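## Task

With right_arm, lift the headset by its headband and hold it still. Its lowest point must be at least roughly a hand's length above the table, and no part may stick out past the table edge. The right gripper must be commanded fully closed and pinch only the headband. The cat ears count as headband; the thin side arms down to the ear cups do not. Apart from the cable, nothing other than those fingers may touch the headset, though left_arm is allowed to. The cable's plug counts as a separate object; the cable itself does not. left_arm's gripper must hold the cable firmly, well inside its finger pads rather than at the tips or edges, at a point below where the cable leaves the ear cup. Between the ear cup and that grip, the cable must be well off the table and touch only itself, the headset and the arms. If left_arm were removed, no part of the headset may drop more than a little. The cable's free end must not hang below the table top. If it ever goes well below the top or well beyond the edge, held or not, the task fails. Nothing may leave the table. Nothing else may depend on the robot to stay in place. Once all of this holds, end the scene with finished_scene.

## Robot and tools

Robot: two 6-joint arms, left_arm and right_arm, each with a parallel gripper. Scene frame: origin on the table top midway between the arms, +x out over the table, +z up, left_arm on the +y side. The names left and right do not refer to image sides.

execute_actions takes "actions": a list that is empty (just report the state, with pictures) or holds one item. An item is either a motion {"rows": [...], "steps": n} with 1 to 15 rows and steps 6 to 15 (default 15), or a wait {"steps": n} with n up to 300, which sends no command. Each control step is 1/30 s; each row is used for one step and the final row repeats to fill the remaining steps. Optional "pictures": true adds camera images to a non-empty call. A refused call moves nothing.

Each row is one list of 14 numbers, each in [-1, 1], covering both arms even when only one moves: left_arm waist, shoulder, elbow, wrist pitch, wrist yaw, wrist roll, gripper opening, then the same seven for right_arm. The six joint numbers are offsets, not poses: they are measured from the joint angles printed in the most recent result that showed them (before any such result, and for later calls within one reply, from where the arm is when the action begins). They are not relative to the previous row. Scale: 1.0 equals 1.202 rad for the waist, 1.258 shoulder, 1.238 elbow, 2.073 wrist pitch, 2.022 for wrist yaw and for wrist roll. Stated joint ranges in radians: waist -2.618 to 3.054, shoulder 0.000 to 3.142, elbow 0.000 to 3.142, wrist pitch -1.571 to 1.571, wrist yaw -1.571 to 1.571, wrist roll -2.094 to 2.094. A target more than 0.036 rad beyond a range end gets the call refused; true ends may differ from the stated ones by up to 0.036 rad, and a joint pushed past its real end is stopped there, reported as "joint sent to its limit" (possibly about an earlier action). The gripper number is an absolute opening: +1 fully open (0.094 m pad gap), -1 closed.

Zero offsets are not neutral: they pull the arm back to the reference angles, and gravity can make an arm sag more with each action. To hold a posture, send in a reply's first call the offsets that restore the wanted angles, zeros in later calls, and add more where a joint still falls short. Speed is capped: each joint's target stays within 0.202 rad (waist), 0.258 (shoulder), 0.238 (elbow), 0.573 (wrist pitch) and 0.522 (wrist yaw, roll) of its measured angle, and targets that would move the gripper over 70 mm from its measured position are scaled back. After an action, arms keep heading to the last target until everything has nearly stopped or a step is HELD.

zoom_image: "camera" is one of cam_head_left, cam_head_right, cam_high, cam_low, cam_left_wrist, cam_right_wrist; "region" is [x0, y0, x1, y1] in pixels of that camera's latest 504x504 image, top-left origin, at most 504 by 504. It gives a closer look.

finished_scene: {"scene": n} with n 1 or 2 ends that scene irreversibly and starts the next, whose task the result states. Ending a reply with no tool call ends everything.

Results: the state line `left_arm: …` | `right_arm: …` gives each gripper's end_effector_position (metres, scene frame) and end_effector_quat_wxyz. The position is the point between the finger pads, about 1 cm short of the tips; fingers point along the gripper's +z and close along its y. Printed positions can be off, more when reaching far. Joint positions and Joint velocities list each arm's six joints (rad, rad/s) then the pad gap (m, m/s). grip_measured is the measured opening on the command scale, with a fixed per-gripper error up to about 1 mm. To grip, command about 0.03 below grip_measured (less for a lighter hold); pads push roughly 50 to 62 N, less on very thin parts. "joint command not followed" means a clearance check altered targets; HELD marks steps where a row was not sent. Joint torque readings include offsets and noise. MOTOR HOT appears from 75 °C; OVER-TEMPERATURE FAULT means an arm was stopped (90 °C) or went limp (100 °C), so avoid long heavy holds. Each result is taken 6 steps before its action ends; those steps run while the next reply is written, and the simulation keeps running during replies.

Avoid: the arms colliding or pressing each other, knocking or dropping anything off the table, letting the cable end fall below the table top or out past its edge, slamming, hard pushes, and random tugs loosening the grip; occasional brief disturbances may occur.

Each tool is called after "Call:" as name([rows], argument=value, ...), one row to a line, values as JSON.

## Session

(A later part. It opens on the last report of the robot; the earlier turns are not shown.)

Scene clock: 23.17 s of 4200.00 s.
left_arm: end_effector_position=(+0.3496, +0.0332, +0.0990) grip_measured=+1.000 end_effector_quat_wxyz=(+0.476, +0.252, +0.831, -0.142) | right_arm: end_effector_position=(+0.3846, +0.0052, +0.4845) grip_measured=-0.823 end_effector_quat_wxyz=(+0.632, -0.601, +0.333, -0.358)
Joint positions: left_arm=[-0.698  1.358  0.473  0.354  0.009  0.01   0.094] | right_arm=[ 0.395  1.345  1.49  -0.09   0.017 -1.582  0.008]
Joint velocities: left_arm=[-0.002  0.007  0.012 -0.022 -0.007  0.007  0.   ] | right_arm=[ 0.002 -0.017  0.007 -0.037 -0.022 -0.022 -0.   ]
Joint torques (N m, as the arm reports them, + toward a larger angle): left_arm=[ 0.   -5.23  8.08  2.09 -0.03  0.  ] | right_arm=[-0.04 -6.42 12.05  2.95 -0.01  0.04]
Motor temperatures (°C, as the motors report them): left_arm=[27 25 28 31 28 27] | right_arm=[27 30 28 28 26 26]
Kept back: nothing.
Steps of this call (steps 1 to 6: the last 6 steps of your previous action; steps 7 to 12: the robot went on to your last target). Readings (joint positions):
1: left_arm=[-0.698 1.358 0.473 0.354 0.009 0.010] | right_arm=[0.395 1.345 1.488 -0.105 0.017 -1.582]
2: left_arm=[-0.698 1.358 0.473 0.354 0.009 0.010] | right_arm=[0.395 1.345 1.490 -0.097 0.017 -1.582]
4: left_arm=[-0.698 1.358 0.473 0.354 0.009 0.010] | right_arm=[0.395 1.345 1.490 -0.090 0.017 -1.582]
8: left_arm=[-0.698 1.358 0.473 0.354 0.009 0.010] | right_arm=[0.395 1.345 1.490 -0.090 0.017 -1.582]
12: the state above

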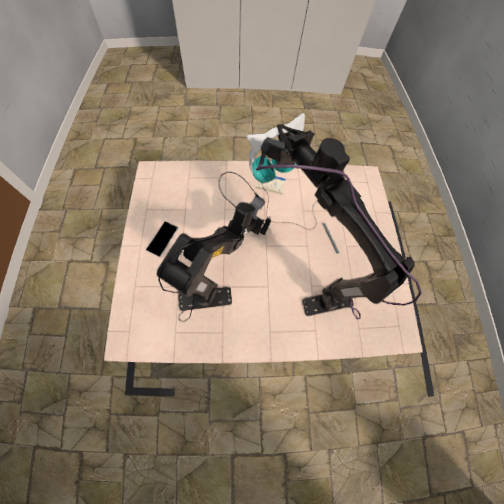

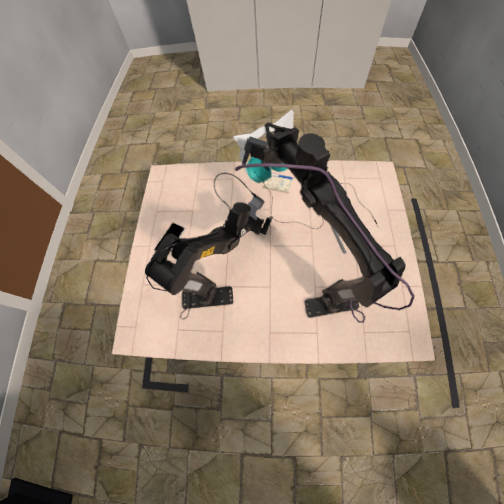

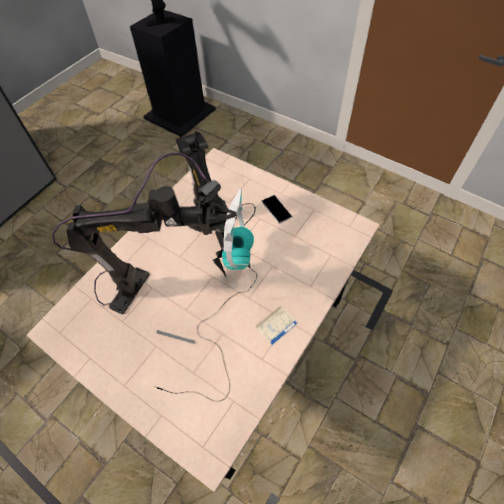

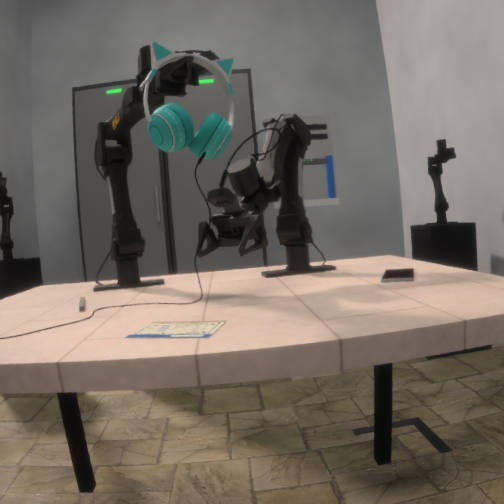

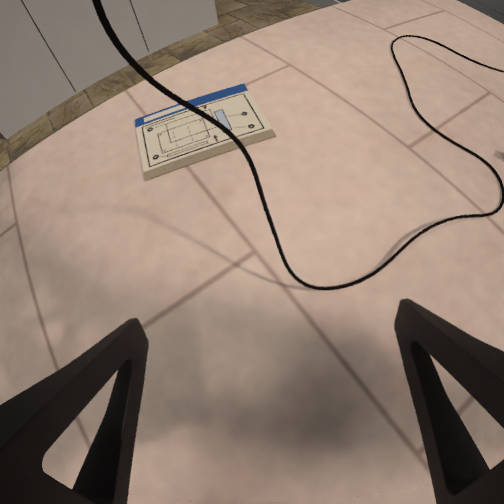

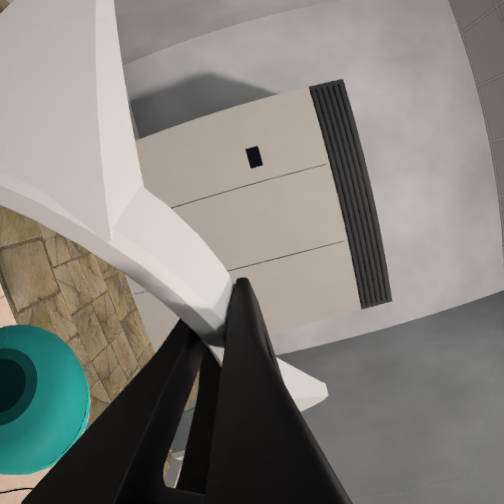

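Call:
execute_actions([
  {"rows":[[-0.008,0.045,0.05,0.01,0,0,1,0,-0.004,0.015,0.012,0,0,-1],[-0.008,0.09,0.1,0.01,0,0,1,0,-0.004,0.015,0.012,0,0,-1],[-0.008,0.135,0.15,0.01,0,0,1,0,-0.004,0.015,0.012,0,0,-1],[-0.008,0.18,0.19,0.012,0,0,1,0,-0.004,0.015,0.012,0,0,-1]],"steps":15},
])

Call:
execute_actions([
  {"steps":10},
], pictures=true)

Scene clock: 24.23 s of 4200.00 s.
left_arm: end_effector_position=(+0.3983, +0.0017, +0.1028) grip_measured=+1.000 end_effector_quat_wxyz=(+0.478, +0.251, +0.829, -0.143) | right_arm: end_effector_position=(+0.3863, +0.0063, +0.4729) grip_measured=-0.823 end_effector_quat_wxyz=(+0.619, -0.615, +0.340, -0.351)
Joint positions: left_arm=[-0.698  1.587  0.684  0.376  0.009  0.01   0.094] | right_arm=[ 0.395  1.35   1.49  -0.129  0.017 -1.582  0.008]
Joint velocities: left_arm=[-0.002 -0.007  0.007 -0.022 -0.022 -0.037  0.   ] | right_arm=[ 0.007  0.017  0.007 -0.037  0.022 -0.095  0.   ]
Joint torques (N m, as the arm reports them, + toward a larger angle): left_arm=[-0.68 -8.01  9.27  2.12 -0.02  0.01] | right_arm=[-0.07 -5.52 10.19  2.87  0.03  0.  ]
Motor temperatures (°C, as the motors report them): left_arm=[27 25 29 32 28 27] | right_arm=[27 30 28 28 26 26]
Steps of this call (steps 1 to 23: the robot went on to your last target; steps 24 to 32: the first 9 steps of this action). Readings (joint positions):
24: left_arm=[-0.698 1.365 0.477 0.354 0.009 0.010] | right_arm=[0.395 1.345 1.490 -0.093 0.017 -1.582]
25: left_arm=[-0.698 1.386 0.495 0.353 0.009 0.010] | right_arm=[0.395 1.345 1.490 -0.098 0.017 -1.582]
27: left_arm=[-0.698 1.479 0.579 0.351 0.009 0.010] | right_arm=[0.395 1.346 1.490 -0.111 0.017 -1.582]
31: left_arm=[-0.698 1.587 0.684 0.376 0.009 0.010] | right_arm=[0.395 1.349 1.490 -0.127 0.017 -1.582]
32: the state above

Scene clock: 24.57 s of 4200.00 s.
left_arm: end_effector_position=(+0.3983, +0.0017, +0.1028) grip_measured=+1.000 end_effector_quat_wxyz=(+0.478, +0.251, +0.829, -0.143) | right_arm: end_effector_position=(+0.3867, +0.0065, +0.4711) grip_measured=-0.823 end_effector_quat_wxyz=(+0.617, -0.617, +0.341, -0.350)
Joint positions: left_arm=[-0.698  1.587  0.684  0.376  0.009  0.01   0.094] | right_arm=[ 0.395  1.351  1.49  -0.134  0.017 -1.582  0.008]
Joint velocities: left_arm=[ 0.002 -0.017  0.007  0.007  0.081  0.022  0.   ] | right_arm=[-0.017 -0.007 -0.007 -0.051 -0.037 -0.081 -0.   ]
Joint torques (N m, as the arm reports them, + toward a larger angle): left_arm=[-0.65 -8.01  9.37  2.13 -0.02  0.  ] | right_arm=[-0.06 -5.48 10.1   2.83  0.01  0.  ]
Motor temperatures (°C, as the motors report them): left_arm=[27 25 29 32 28 27] | right_arm=[27 30 28 28 26 26]
Kept back: nothing.
Steps of this call (steps 1 to 6: the last 6 steps of your previous action; steps 7 to 10: the robot went on to your last target). Readings (joint positions):
1: left_arm=[-0.698 1.587 0.684 0.376 0.009 0.010] | right_arm=[0.395 1.351 1.490 -0.131 0.017 -1.582]
2: left_arm=[-0.698 1.587 0.684 0.376 0.009 0.010] | right_arm=[0.395 1.351 1.490 -0.132 0.017 -1.582]
4: left_arm=[-0.698 1.587 0.684 0.376 0.009 0.010] | right_arm=[0.395 1.351 1.490 -0.133 0.017 -1.582]
8: left_arm=[-0.698 1.587 0.684 0.376 0.009 0.010] | right_arm=[0.395 1.351 1.490 -0.134 0.017 -1.582]
10: the state above

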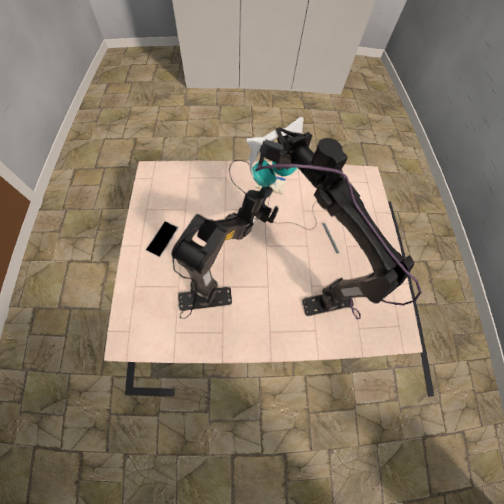

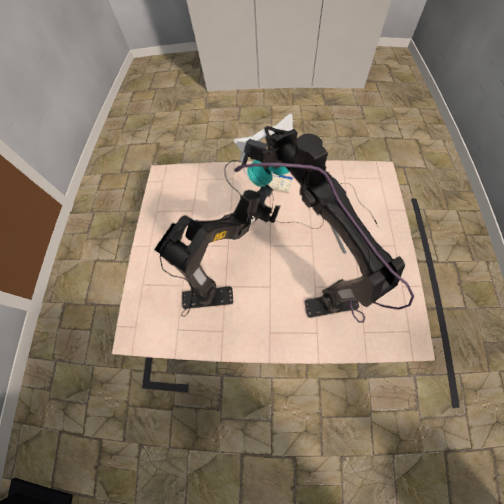

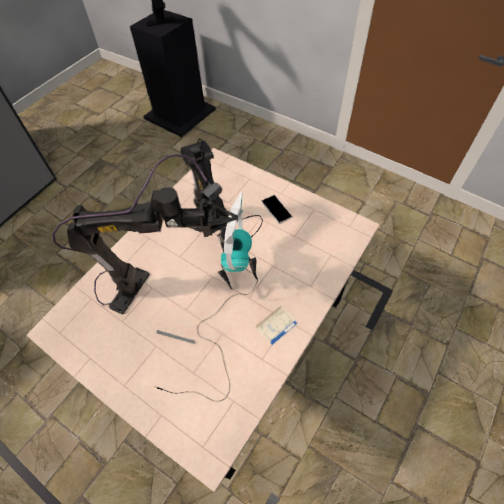

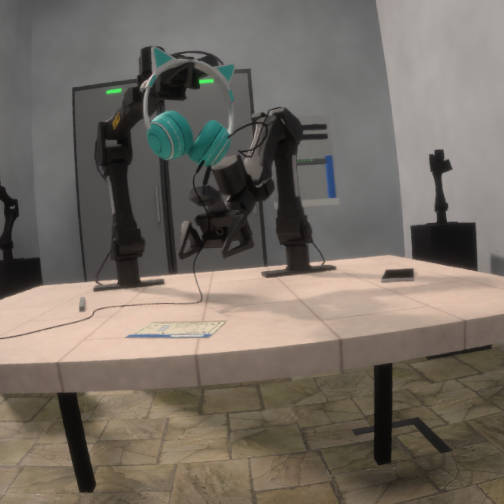

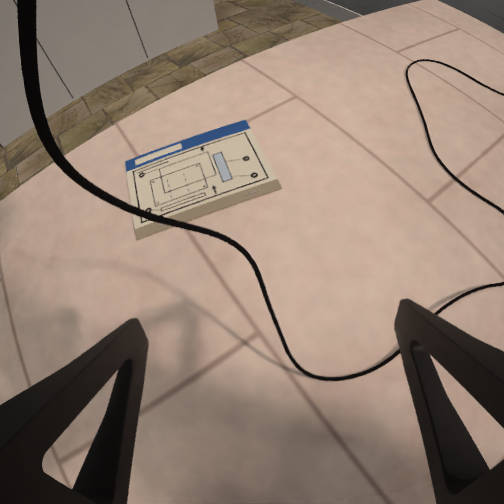

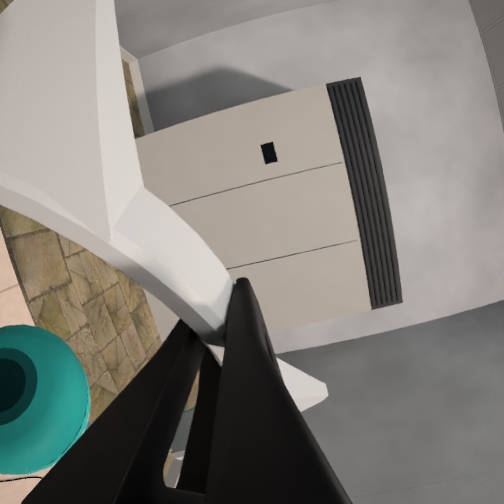

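Call:
execute_actions([
  {"rows":[[0.015,0,0.01,0,0,0,0.4,0,-0.006,0.012,0.03,0,0,-1],[0.015,0,0.01,0,0,0,0,0,-0.006,0.012,0.03,0,0,-1],[0.015,0,0.01,0,0,0,-0.4,0,-0.006,0.012,0.03,0,0,-1]],"steps":12},
])

Call:
execute_actions([
  {"steps":10},
], pictures=true)

Scene clock: 25.30 s of 4200.00 s.
left_arm: end_effector_position=(+0.4007, +0.0055, +0.1028) grip_measured=-0.375 end_effector_quat_wxyz=(+0.479, +0.247, +0.831, -0.140) | right_arm: end_effector_position=(+0.3867, +0.0065, +0.4700) grip_measured=-0.823 end_effector_quat_wxyz=(+0.616, -0.619, +0.342, -0.349)
Joint positions: left_arm=[-0.688  1.587  0.684  0.376  0.009  0.01   0.029] | right_arm=[ 0.395  1.351  1.49  -0.138  0.017 -1.582  0.008]
Joint velocities: left_arm=[ 0.017 -0.017  0.017 -0.022 -0.007 -0.081 -0.048] | right_arm=[-0.007 -0.007  0.007 -0.11  -0.007  0.051 -0.   ]
Joint torques (N m, as the arm reports them, + toward a larger angle): left_arm=[ 0.49 -7.87  8.17  2.1  -0.02  0.  ] | right_arm=[-0.08 -5.28  9.84  2.83  0.04  0.02]
Motor temperatures (°C, as the motors report them): left_arm=[27 25 29 32 28 27] | right_arm=[27 30 28 28 26 26]
Steps of this call (steps 1 to 15: the robot went on to your last target; step 16: nothing new was sent; steps 17 to 22: the first 6 steps of this action). Readings (joint positions):
17: left_arm=[-0.697 1.587 0.684 0.376 0.009 0.010] | right_arm=[0.395 1.351 1.490 -0.134 0.017 -1.582]
18: left_arm=[-0.695 1.587 0.684 0.376 0.009 0.010] | right_arm=[0.395 1.351 1.490 -0.135 0.017 -1.582]
20: left_arm=[-0.691 1.587 0.684 0.376 0.009 0.010] | right_arm=[0.395 1.351 1.490 -0.137 0.017 -1.582]
22: the state above

Scene clock: 25.63 s of 4200.00 s.
left_arm: end_effector_position=(+0.4007, +0.0055, +0.1028) grip_measured=-0.398 end_effector_quat_wxyz=(+0.479, +0.247, +0.831, -0.140) | right_arm: end_effector_position=(+0.3867, +0.0065, +0.4697) grip_measured=-0.823 end_effector_quat_wxyz=(+0.615, -0.619, +0.342, -0.349)
Joint positions: left_arm=[-0.688  1.587  0.684  0.376  0.009  0.01   0.028] | right_arm=[ 0.395  1.351  1.49  -0.139  0.017 -1.582  0.008]
Joint velocities: left_arm=[-0.017 -0.007  0.002  0.022 -0.081  0.051  0.   ] | right_arm=[-0.007 -0.012 -0.007 -0.051 -0.007  0.007 -0.   ]
Joint torques (N m, as the arm reports them, + toward a larger angle): left_arm=[ 0.54 -7.9   8.24  2.1  -0.01  0.01] | right_arm=[ 0.01 -5.26  9.85  2.84  0.02  0.01]
Motor temperatures (°C, as the motors report them): left_arm=[27 25 29 32 28 27] | right_arm=[27 30 28 29 26 26]
Kept back: nothing.
Steps of this call (steps 1 to 6: the last 6 steps of your previous action; steps 7 to 10: the robot went on to your last target). Readings (joint positions):
1: left_arm=[-0.688 1.587 0.684 0.376 0.009 0.010] | right_arm=[0.395 1.351 1.490 -0.139 0.017 -1.582]
2: left_arm=[-0.688 1.587 0.684 0.376 0.009 0.010] | right_arm=[0.395 1.351 1.490 -0.139 0.017 -1.582]
4: left_arm=[-0.688 1.587 0.684 0.376 0.009 0.010] | right_arm=[0.395 1.351 1.490 -0.139 0.017 -1.582]
8: left_arm=[-0.688 1.587 0.684 0.376 0.009 0.010] | right_arm=[0.395 1.351 1.490 -0.139 0.017 -1.582]
10: the state above

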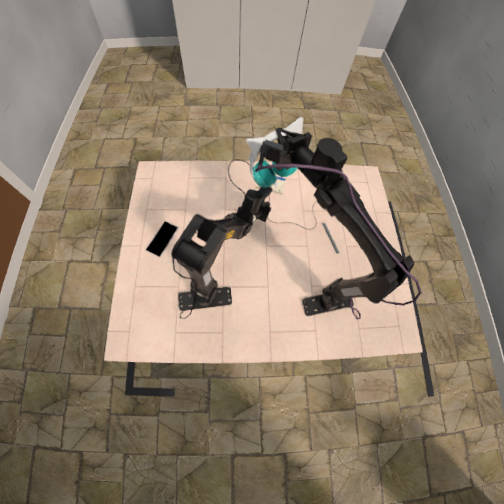

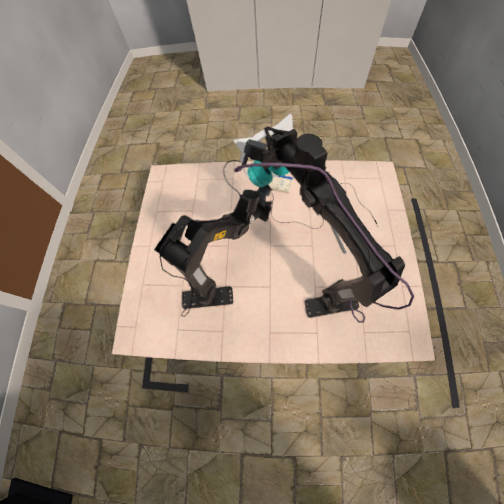

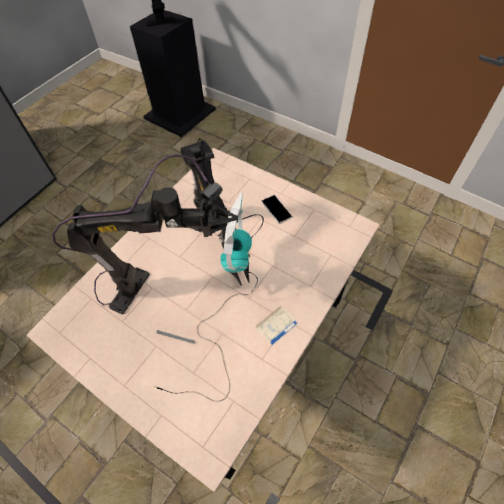

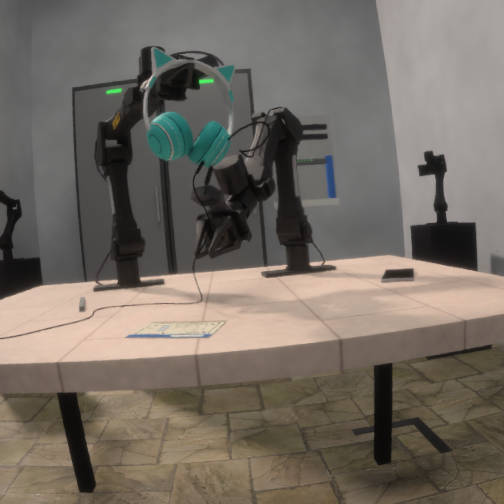

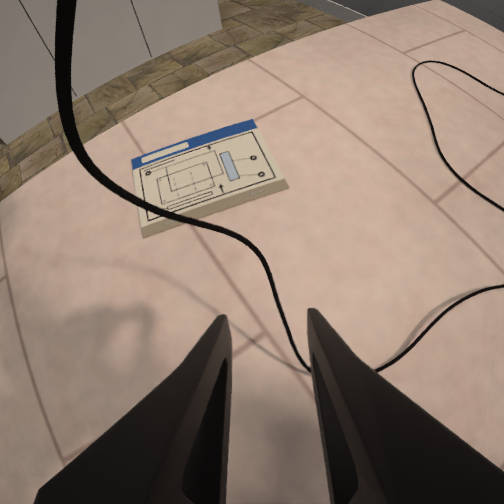

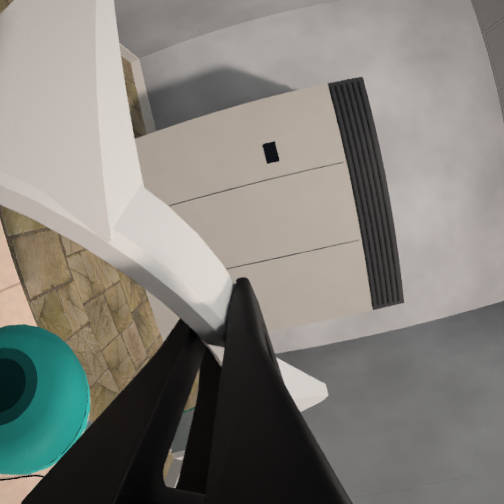

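Call:
execute_actions([
  {"rows":[[0,0,0.01,0,0,0,0.6,0,-0.006,0.012,0.035,0,0,-1],[0,0.04,0.045,0,0,0,0.6,0,-0.006,0.012,0.035,0,0,-1],[0,0.08,0.09,-0.005,0,0,0.6,0,-0.006,0.012,0.035,0,0,-1],[0,0.115,0.135,-0.01,0,0,0.6,0,-0.006,0.012,0.035,0,0,-1],[0,0.15,0.178,-0.012,0,0,0.6,0,-0.006,0.012,0.035,0,0,-1]],"steps":15},
])

Call:
execute_actions([
  {"steps":10},
], pictures=true)

Scene clock: 29.43 s of 4200.00 s.
left_arm: end_effector_position=(+0.4416, -0.0203, +0.0940) grip_measured=+0.598 end_effector_quat_wxyz=(+0.473, +0.248, +0.834, -0.139) | right_arm: end_effector_position=(+0.3870, +0.0059, +0.4709) grip_measured=-0.823 end_effector_quat_wxyz=(+0.615, -0.618, +0.341, -0.352)
Joint positions: left_arm=[-0.688  1.778  0.875  0.365  0.009  0.01   0.075] | right_arm=[ 0.395  1.351  1.49  -0.135  0.02  -1.587  0.008]
Joint velocities: left_arm=[ 0.002  0.046  0.012 -0.066 -0.022 -0.007 -0.   ] | right_arm=[-0.012 -0.022 -0.007 -0.022 -0.037 -0.037 -0.   ]
Joint torques (N m, as the arm reports them, + toward a larger angle): left_arm=[ -0.03 -10.66   9.72   1.98  -0.01  -0.01] | right_arm=[ 0.   -5.38  9.89  2.82 -0.01  0.05]
Motor temperatures (°C, as the motors report them): left_arm=[27 26 29 33 28 27] | right_arm=[27 29 28 30 26 26]
Steps of this call (steps 1 to 15: the robot went on to your last target; steps 16 to 90: nothing new was sent; then 0.50 s passed at rest; steps 91 to 99: the first 9 steps of this action). Readings (joint positions):
91: left_arm=[-0.688 1.587 0.684 0.376 0.009 0.010] | right_arm=[0.395 1.351 1.490 -0.139 0.017 -1.582]
92: left_arm=[-0.688 1.592 0.688 0.376 0.009 0.010] | right_arm=[0.395 1.351 1.490 -0.139 0.017 -1.582]
94: left_arm=[-0.688 1.642 0.737 0.368 0.009 0.010] | right_arm=[0.395 1.351 1.490 -0.139 0.017 -1.582]
98: left_arm=[-0.688 1.773 0.871 0.365 0.009 0.010] | right_arm=[0.395 1.351 1.490 -0.135 0.020 -1.586]
99: the state above

Scene clock: 29.77 s of 4200.00 s.
left_arm: end_effector_position=(+0.4411, -0.0200, +0.0927) grip_measured=+0.598 end_effector_quat_wxyz=(+0.471, +0.248, +0.835, -0.138) | right_arm: end_effector_position=(+0.3870, +0.0059, +0.4709) grip_measured=-0.823 end_effector_quat_wxyz=(+0.615, -0.618, +0.341, -0.352)
Joint positions: left_arm=[-0.688  1.779  0.875  0.36   0.009  0.01   0.075] | right_arm=[ 0.395  1.351  1.49  -0.135  0.02  -1.587  0.008]
Joint velocities: left_arm=[ 0.002  0.017  0.002 -0.066 -0.007 -0.066 -0.001] | right_arm=[-0.012 -0.012 -0.012  0.037 -0.022 -0.007  0.   ]
Joint torques (N m, as the arm reports them, + toward a larger angle): left_arm=[  0.01 -10.26   9.8    1.97  -0.03   0.  ] | right_arm=[ 0.   -5.24  9.88  2.82 -0.02  0.05]
Motor temperatures (°C, as the motors report them): left_arm=[27 26 29 33 28 27] | right_arm=[27 29 28 30 26 26]
Kept back: nothing.
Steps of this call (steps 1 to 6: the last 6 steps of your previous action; steps 7 to 10: the robot went on to your last target). Readings (joint positions):
1: left_arm=[-0.688 1.779 0.875 0.362 0.009 0.010] | right_arm=[0.395 1.351 1.490 -0.135 0.020 -1.587]
2: left_arm=[-0.688 1.779 0.875 0.360 0.009 0.010] | right_arm=[0.395 1.351 1.490 -0.135 0.020 -1.587]
4: left_arm=[-0.688 1.779 0.875 0.360 0.009 0.010] | right_arm=[0.395 1.351 1.490 -0.135 0.020 -1.587]
8: left_arm=[-0.688 1.779 0.875 0.360 0.009 0.010] | right_arm=[0.395 1.351 1.490 -0.135 0.020 -1.587]
10: the state above

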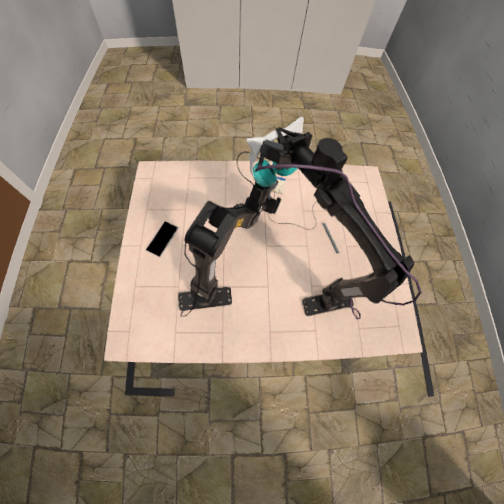

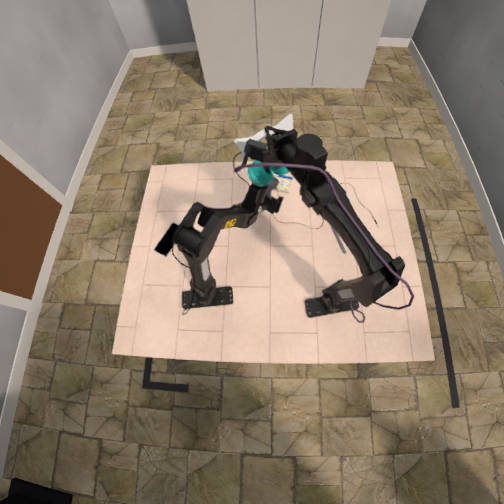

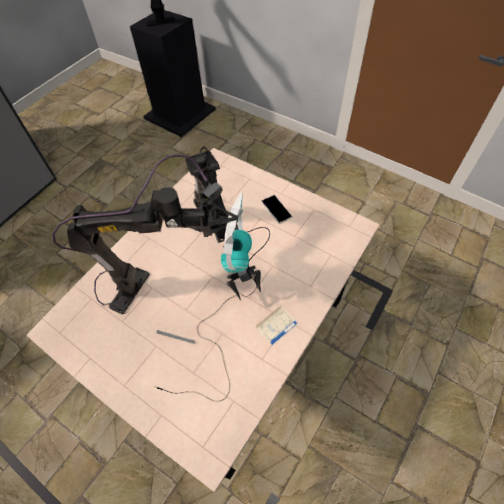

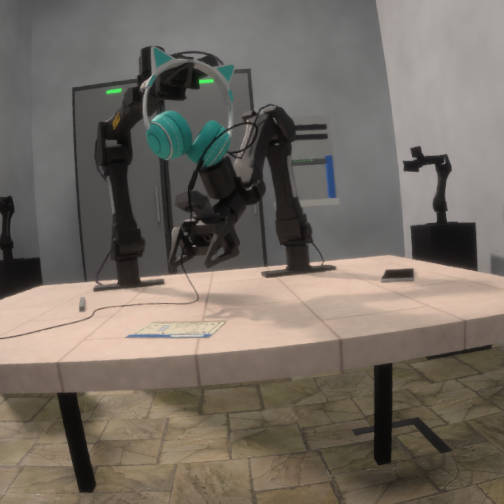

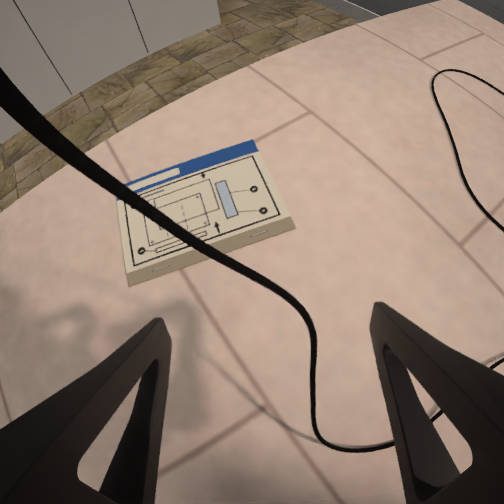

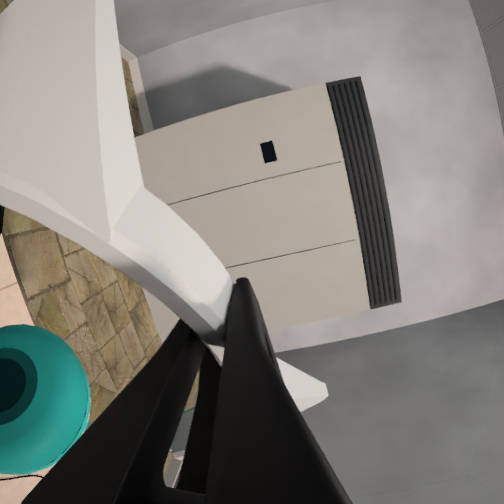

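Call:
execute_actions([
  {"rows":[[0,-0.01,0.012,0,0,0,0.2,0,-0.004,0.012,0.02,0,0,-1],[0,-0.01,0.012,0,0,0,-0.2,0,-0.004,0.012,0.02,0,0,-1],[0,-0.01,0.012,0,0,0,-0.5,0,-0.004,0.012,0.02,0,0,-1],[0,-0.01,0.012,0,0,0,-0.75,0,-0.004,0.012,0.02,0,0,-1],[0,-0.01,0.012,0,0,0,-1,0,-0.004,0.012,0.02,0,0,-1]],"steps":15},
])

Call:
execute_actions([
  {"steps":12},
], pictures=true)

Scene clock: 30.37 s of 4200.00 s.
left_arm: end_effector_position=(+0.4411, -0.0200, +0.0927) grip_measured=-0.972 end_effector_quat_wxyz=(+0.471, +0.248, +0.835, -0.138) | right_arm: end_effector_position=(+0.3870, +0.0059, +0.4703) grip_measured=-0.823 end_effector_quat_wxyz=(+0.614, -0.619, +0.341, -0.352)
Joint positions: left_arm=[-0.688  1.779  0.875  0.36   0.009  0.01   0.001] | right_arm=[ 0.395  1.351  1.49  -0.137  0.02  -1.588  0.008]
Joint velocities: left_arm=[ 0.002 -0.017  0.002 -0.007 -0.051 -0.022 -0.001] | right_arm=[ 0.007  0.017  0.002  0.007 -0.007  0.007  0.   ]
Joint torques (N m, as the arm reports them, + toward a larger angle): left_arm=[ -0.05 -11.04   8.41   2.09  -0.03   0.01] | right_arm=[-0.07 -5.06  9.82  2.56  0.03  0.02]
Motor temperatures (°C, as the motors report them): left_arm=[27 26 29 33 28 27] | right_arm=[27 29 28 30 26 26]
Steps of this call (steps 1 to 9: the robot went on to your last target; steps 10 to 18: the first 9 steps of this action). Readings (joint positions):
10: left_arm=[-0.688 1.779 0.875 0.360 0.009 0.010] | right_arm=[0.395 1.351 1.490 -0.136 0.020 -1.587]
11: left_arm=[-0.688 1.779 0.875 0.360 0.009 0.010] | right_arm=[0.395 1.351 1.490 -0.137 0.020 -1.587]
13: left_arm=[-0.688 1.779 0.875 0.360 0.009 0.010] | right_arm=[0.395 1.351 1.490 -0.137 0.020 -1.587]
17: left_arm=[-0.688 1.779 0.875 0.360 0.009 0.010] | right_arm=[0.395 1.351 1.490 -0.137 0.020 -1.588]
18: the state above

Scene clock: 30.77 s of 4200.00 s.
left_arm: end_effector_position=(+0.4411, -0.0200, +0.0927) grip_measured=-0.972 end_effector_quat_wxyz=(+0.471, +0.248, +0.835, -0.138) | right_arm: end_effector_position=(+0.3870, +0.0059, +0.4703) grip_measured=-0.823 end_effector_quat_wxyz=(+0.614, -0.619, +0.341, -0.352)
Joint positions: left_arm=[-0.688  1.779  0.875  0.36   0.009  0.01   0.001] | right_arm=[ 0.395  1.351  1.49  -0.137  0.02  -1.588  0.008]
Joint velocities: left_arm=[ 0.002 -0.002 -0.007 -0.022 -0.007 -0.007 -0.001] | right_arm=[-0.002  0.017  0.002 -0.037  0.007  0.022  0.001]
Joint torques (N m, as the arm reports them, + toward a larger angle): left_arm=[  0.   -11.06   8.46   2.11  -0.03   0.01] | right_arm=[-0.05 -5.09  9.8   2.56  0.03  0.  ]
Motor temperatures (°C, as the motors report them): left_arm=[27 26 29 33 28 27] | right_arm=[27 29 28 30 26 26]
Kept back: nothing.
Steps of this call (steps 1 to 6: the last 6 steps of your previous action; steps 7 to 12: the robot went on to your last target). Readings (joint positions):
1: left_arm=[-0.688 1.779 0.875 0.360 0.009 0.010] | right_arm=[0.395 1.351 1.490 -0.137 0.020 -1.588]
2: left_arm=[-0.688 1.779 0.875 0.360 0.009 0.010] | right_arm=[0.395 1.351 1.490 -0.137 0.020 -1.588]
4: left_arm=[-0.688 1.779 0.875 0.360 0.009 0.010] | right_arm=[0.395 1.351 1.490 -0.137 0.020 -1.588]
8: left_arm=[-0.688 1.779 0.875 0.360 0.009 0.010] | right_arm=[0.395 1.351 1.490 -0.137 0.020 -1.588]
12: the state above

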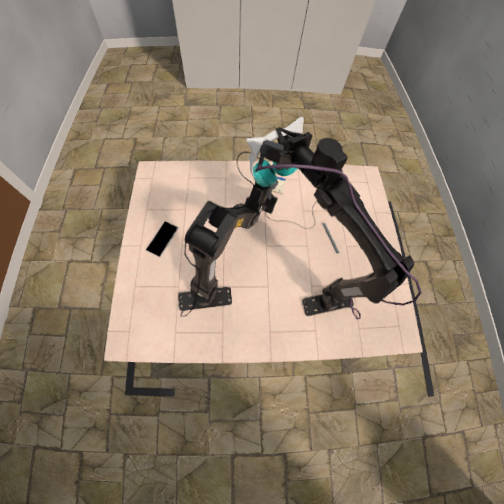

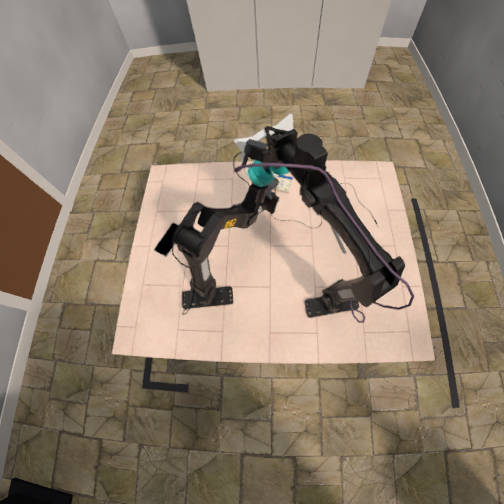

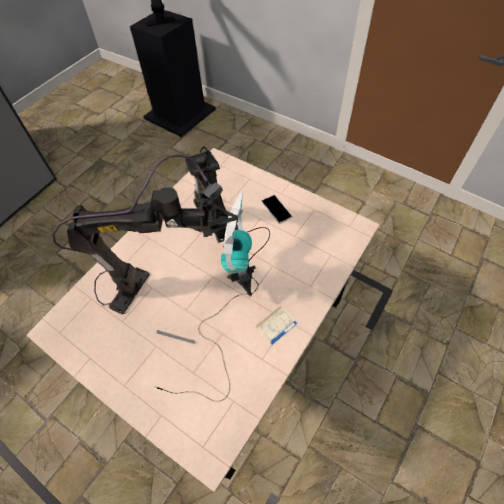

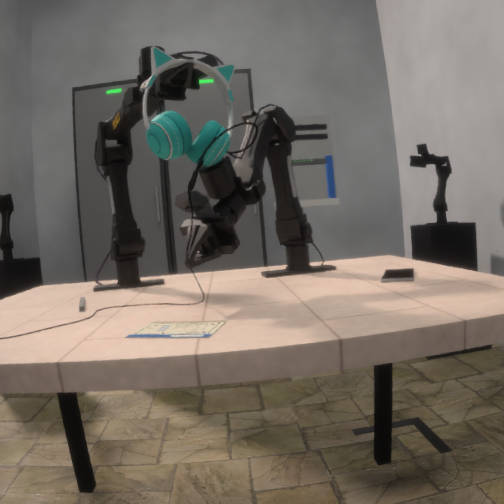

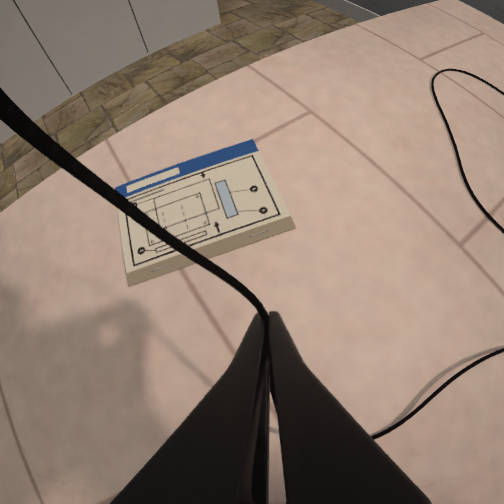

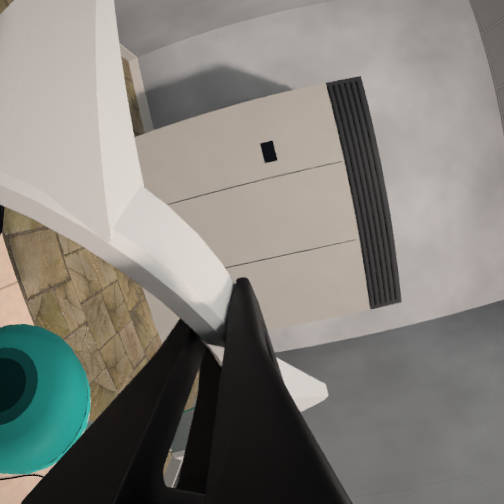

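Call:
zoom_image(camera="cam_left_wrist", region=[170,240,370,440])

Call:
zoom_image(camera="cam_low", region=[130,100,310,310])

Call:
zoom_image(camera="cam_high", region=[170,150,330,330])

Region (170, 240, 370, 440) of cam_left_wrist's 504x504 image, scaled by 2.520, with more detail than that image has.

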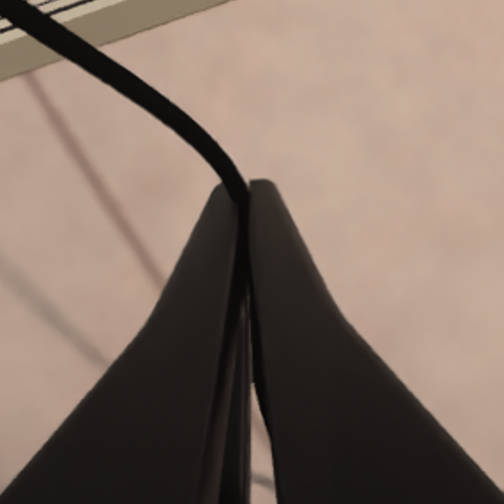

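Region (130, 100, 310, 310) of cam_low's 504x504 image, scaled by 2.400, with more detail than that image has; it fills the left 432 columns of this view, and the rest is white.

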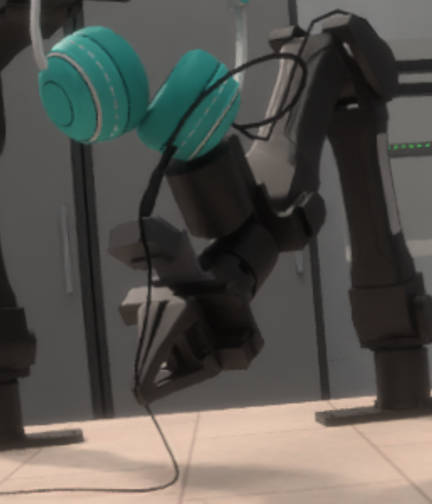

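Region (170, 150, 330, 330) of cam_high's 504x504 image, scaled by 2.800, with more detail than that image has.

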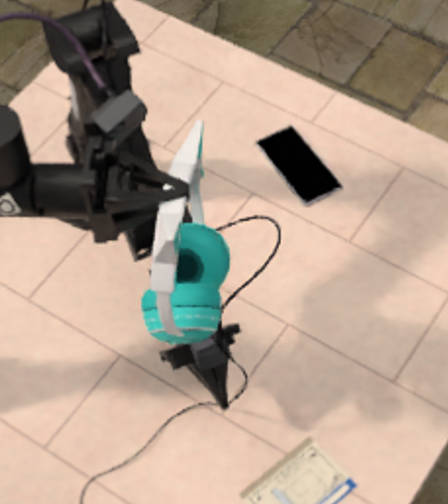

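Call:
execute_actions([
  {"rows":[[0,0,0.01,0,0,0,-0.5,0,-0.004,0.02,0.025,0,0,-1],[0,0,0.01,0,0,0,-0.5,0,-0.004,0.03,0.03,0,0,-1],[0,0,0.01,0,0,0,-0.5,0,-0.004,0.04,0.03,0,0,-1],[0,0.015,0.03,0,0,0,-0.5,0,-0.004,0.04,0.03,0,0,-1],[0,0.03,0.05,0,0,0,-0.5,0,-0.004,0.04,0.03,0,0,-1],[0,0.045,0.078,-0.005,0,0,-0.5,0,-0.004,0.04,0.03,0,0,-1]],"steps":15},
])

Call:
execute_actions([
  {"steps":10},
], pictures=true)

Scene clock: 31.87 s of 4200.00 s.
left_arm: end_effector_position=(+0.4528, -0.0275, +0.0894) grip_measured=-0.502 end_effector_quat_wxyz=(+0.470, +0.249, +0.836, -0.138) | right_arm: end_effector_position=(+0.3873, +0.0044, +0.4737) grip_measured=-0.823 end_effector_quat_wxyz=(+0.614, -0.616, +0.339, -0.359)
Joint positions: left_arm=[-0.688  1.833  0.931  0.355  0.009  0.01   0.023] | right_arm=[ 0.395  1.351  1.496 -0.134  0.028 -1.598  0.008]
Joint velocities: left_arm=[-0.012  0.139  0.164  0.081 -0.037 -0.007  0.001] | right_arm=[ 0.012 -0.002  0.061 -0.051 -0.051 -0.037 -0.   ]
Joint torques (N m, as the arm reports them, + toward a larger angle): left_arm=[  0.05 -11.11   9.85   2.03  -0.02   0.02] | right_arm=[-0.01 -5.03 12.26  2.71 -0.09  0.1 ]
Motor temperatures (°C, as the motors report them): left_arm=[27 27 30 33 28 27] | right_arm=[27 29 28 30 26 26]
Steps of this call (steps 1 to 15: the robot went on to your last target; steps 16 to 24: nothing new was sent; steps 25 to 33: the first 9 steps of this action). Readings (joint positions):
25: left_arm=[-0.688 1.779 0.875 0.360 0.009 0.010] | right_arm=[0.395 1.351 1.490 -0.137 0.020 -1.588]
26: left_arm=[-0.688 1.779 0.875 0.360 0.009 0.010] | right_arm=[0.395 1.351 1.490 -0.137 0.020 -1.588]
28: left_arm=[-0.688 1.780 0.875 0.360 0.009 0.010] | right_arm=[0.395 1.351 1.490 -0.137 0.020 -1.589]
32: left_arm=[-0.688 1.825 0.923 0.355 0.009 0.010] | right_arm=[0.395 1.351 1.494 -0.134 0.028 -1.598]
33: the state above

Scene clock: 32.20 s of 4200.00 s.
left_arm: end_effector_position=(+0.4541, -0.0283, +0.0902) grip_measured=-0.502 end_effector_quat_wxyz=(+0.471, +0.248, +0.835, -0.138) | right_arm: end_effector_position=(+0.3871, +0.0042, +0.4752) grip_measured=-0.823 end_effector_quat_wxyz=(+0.615, -0.615, +0.338, -0.360)
Joint positions: left_arm=[-0.688  1.836  0.937  0.355  0.009  0.01   0.023] | right_arm=[ 0.395  1.351  1.499 -0.134  0.028 -1.598  0.008]
Joint velocities: left_arm=[-0.002 -0.007 -0.002 -0.007 -0.051 -0.037 -0.   ] | right_arm=[-0.022  0.012 -0.007 -0.022 -0.037 -0.037 -0.   ]
Joint torques (N m, as the arm reports them, + toward a larger angle): left_arm=[ -0.01 -10.56  10.32   2.04  -0.02   0.02] | right_arm=[-0.04 -5.09 12.31  2.71 -0.09  0.1 ]
Motor temperatures (°C, as the motors report them): left_arm=[27 27 30 33 28 27] | right_arm=[27 29 28 30 26 26]
Kept back: nothing.
Steps of this call (steps 1 to 6: the last 6 steps of your previous action; steps 7 to 10: the robot went on to your last target). Readings (joint positions):
1: left_arm=[-0.688 1.836 0.935 0.355 0.009 0.010] | right_arm=[0.395 1.351 1.498 -0.134 0.028 -1.598]
2: left_arm=[-0.688 1.836 0.936 0.355 0.009 0.010] | right_arm=[0.395 1.351 1.498 -0.134 0.028 -1.598]
4: left_arm=[-0.688 1.836 0.937 0.355 0.009 0.010] | right_arm=[0.395 1.351 1.499 -0.134 0.028 -1.598]
8: left_arm=[-0.688 1.836 0.937 0.355 0.009 0.010] | right_arm=[0.395 1.351 1.499 -0.134 0.028 -1.598]
10: the state above

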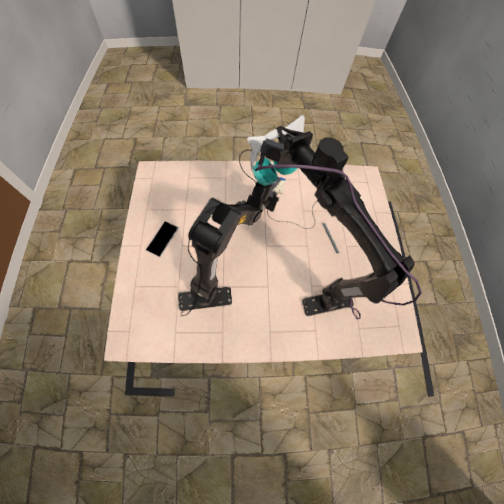

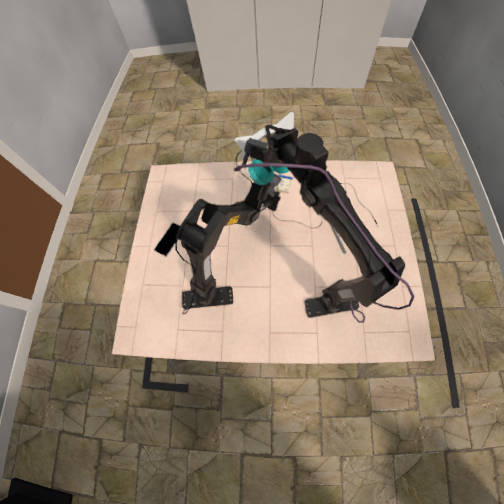

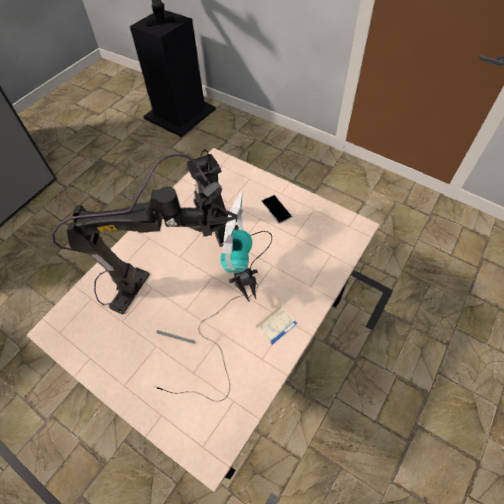

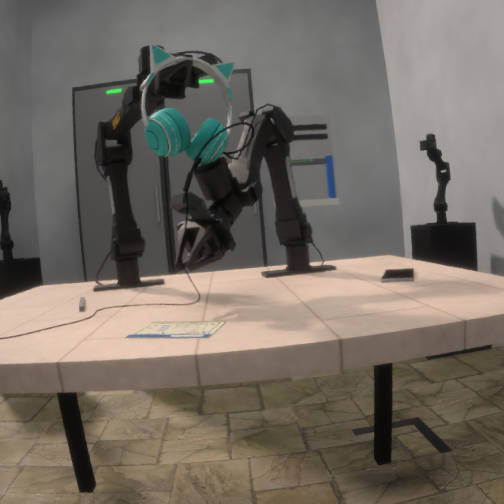

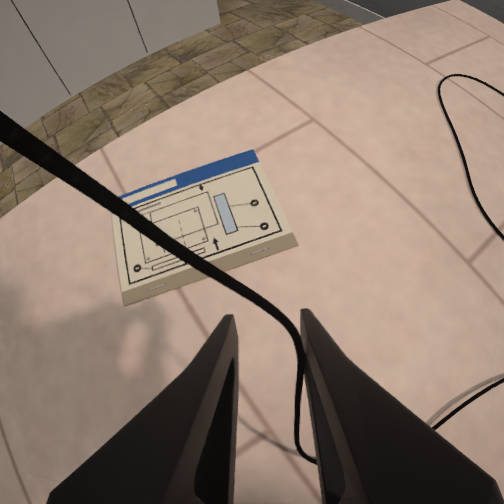

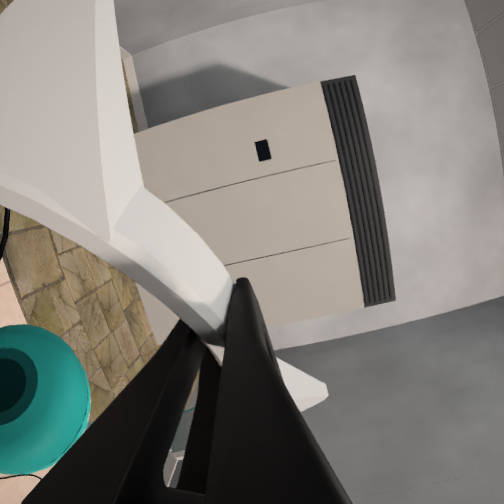

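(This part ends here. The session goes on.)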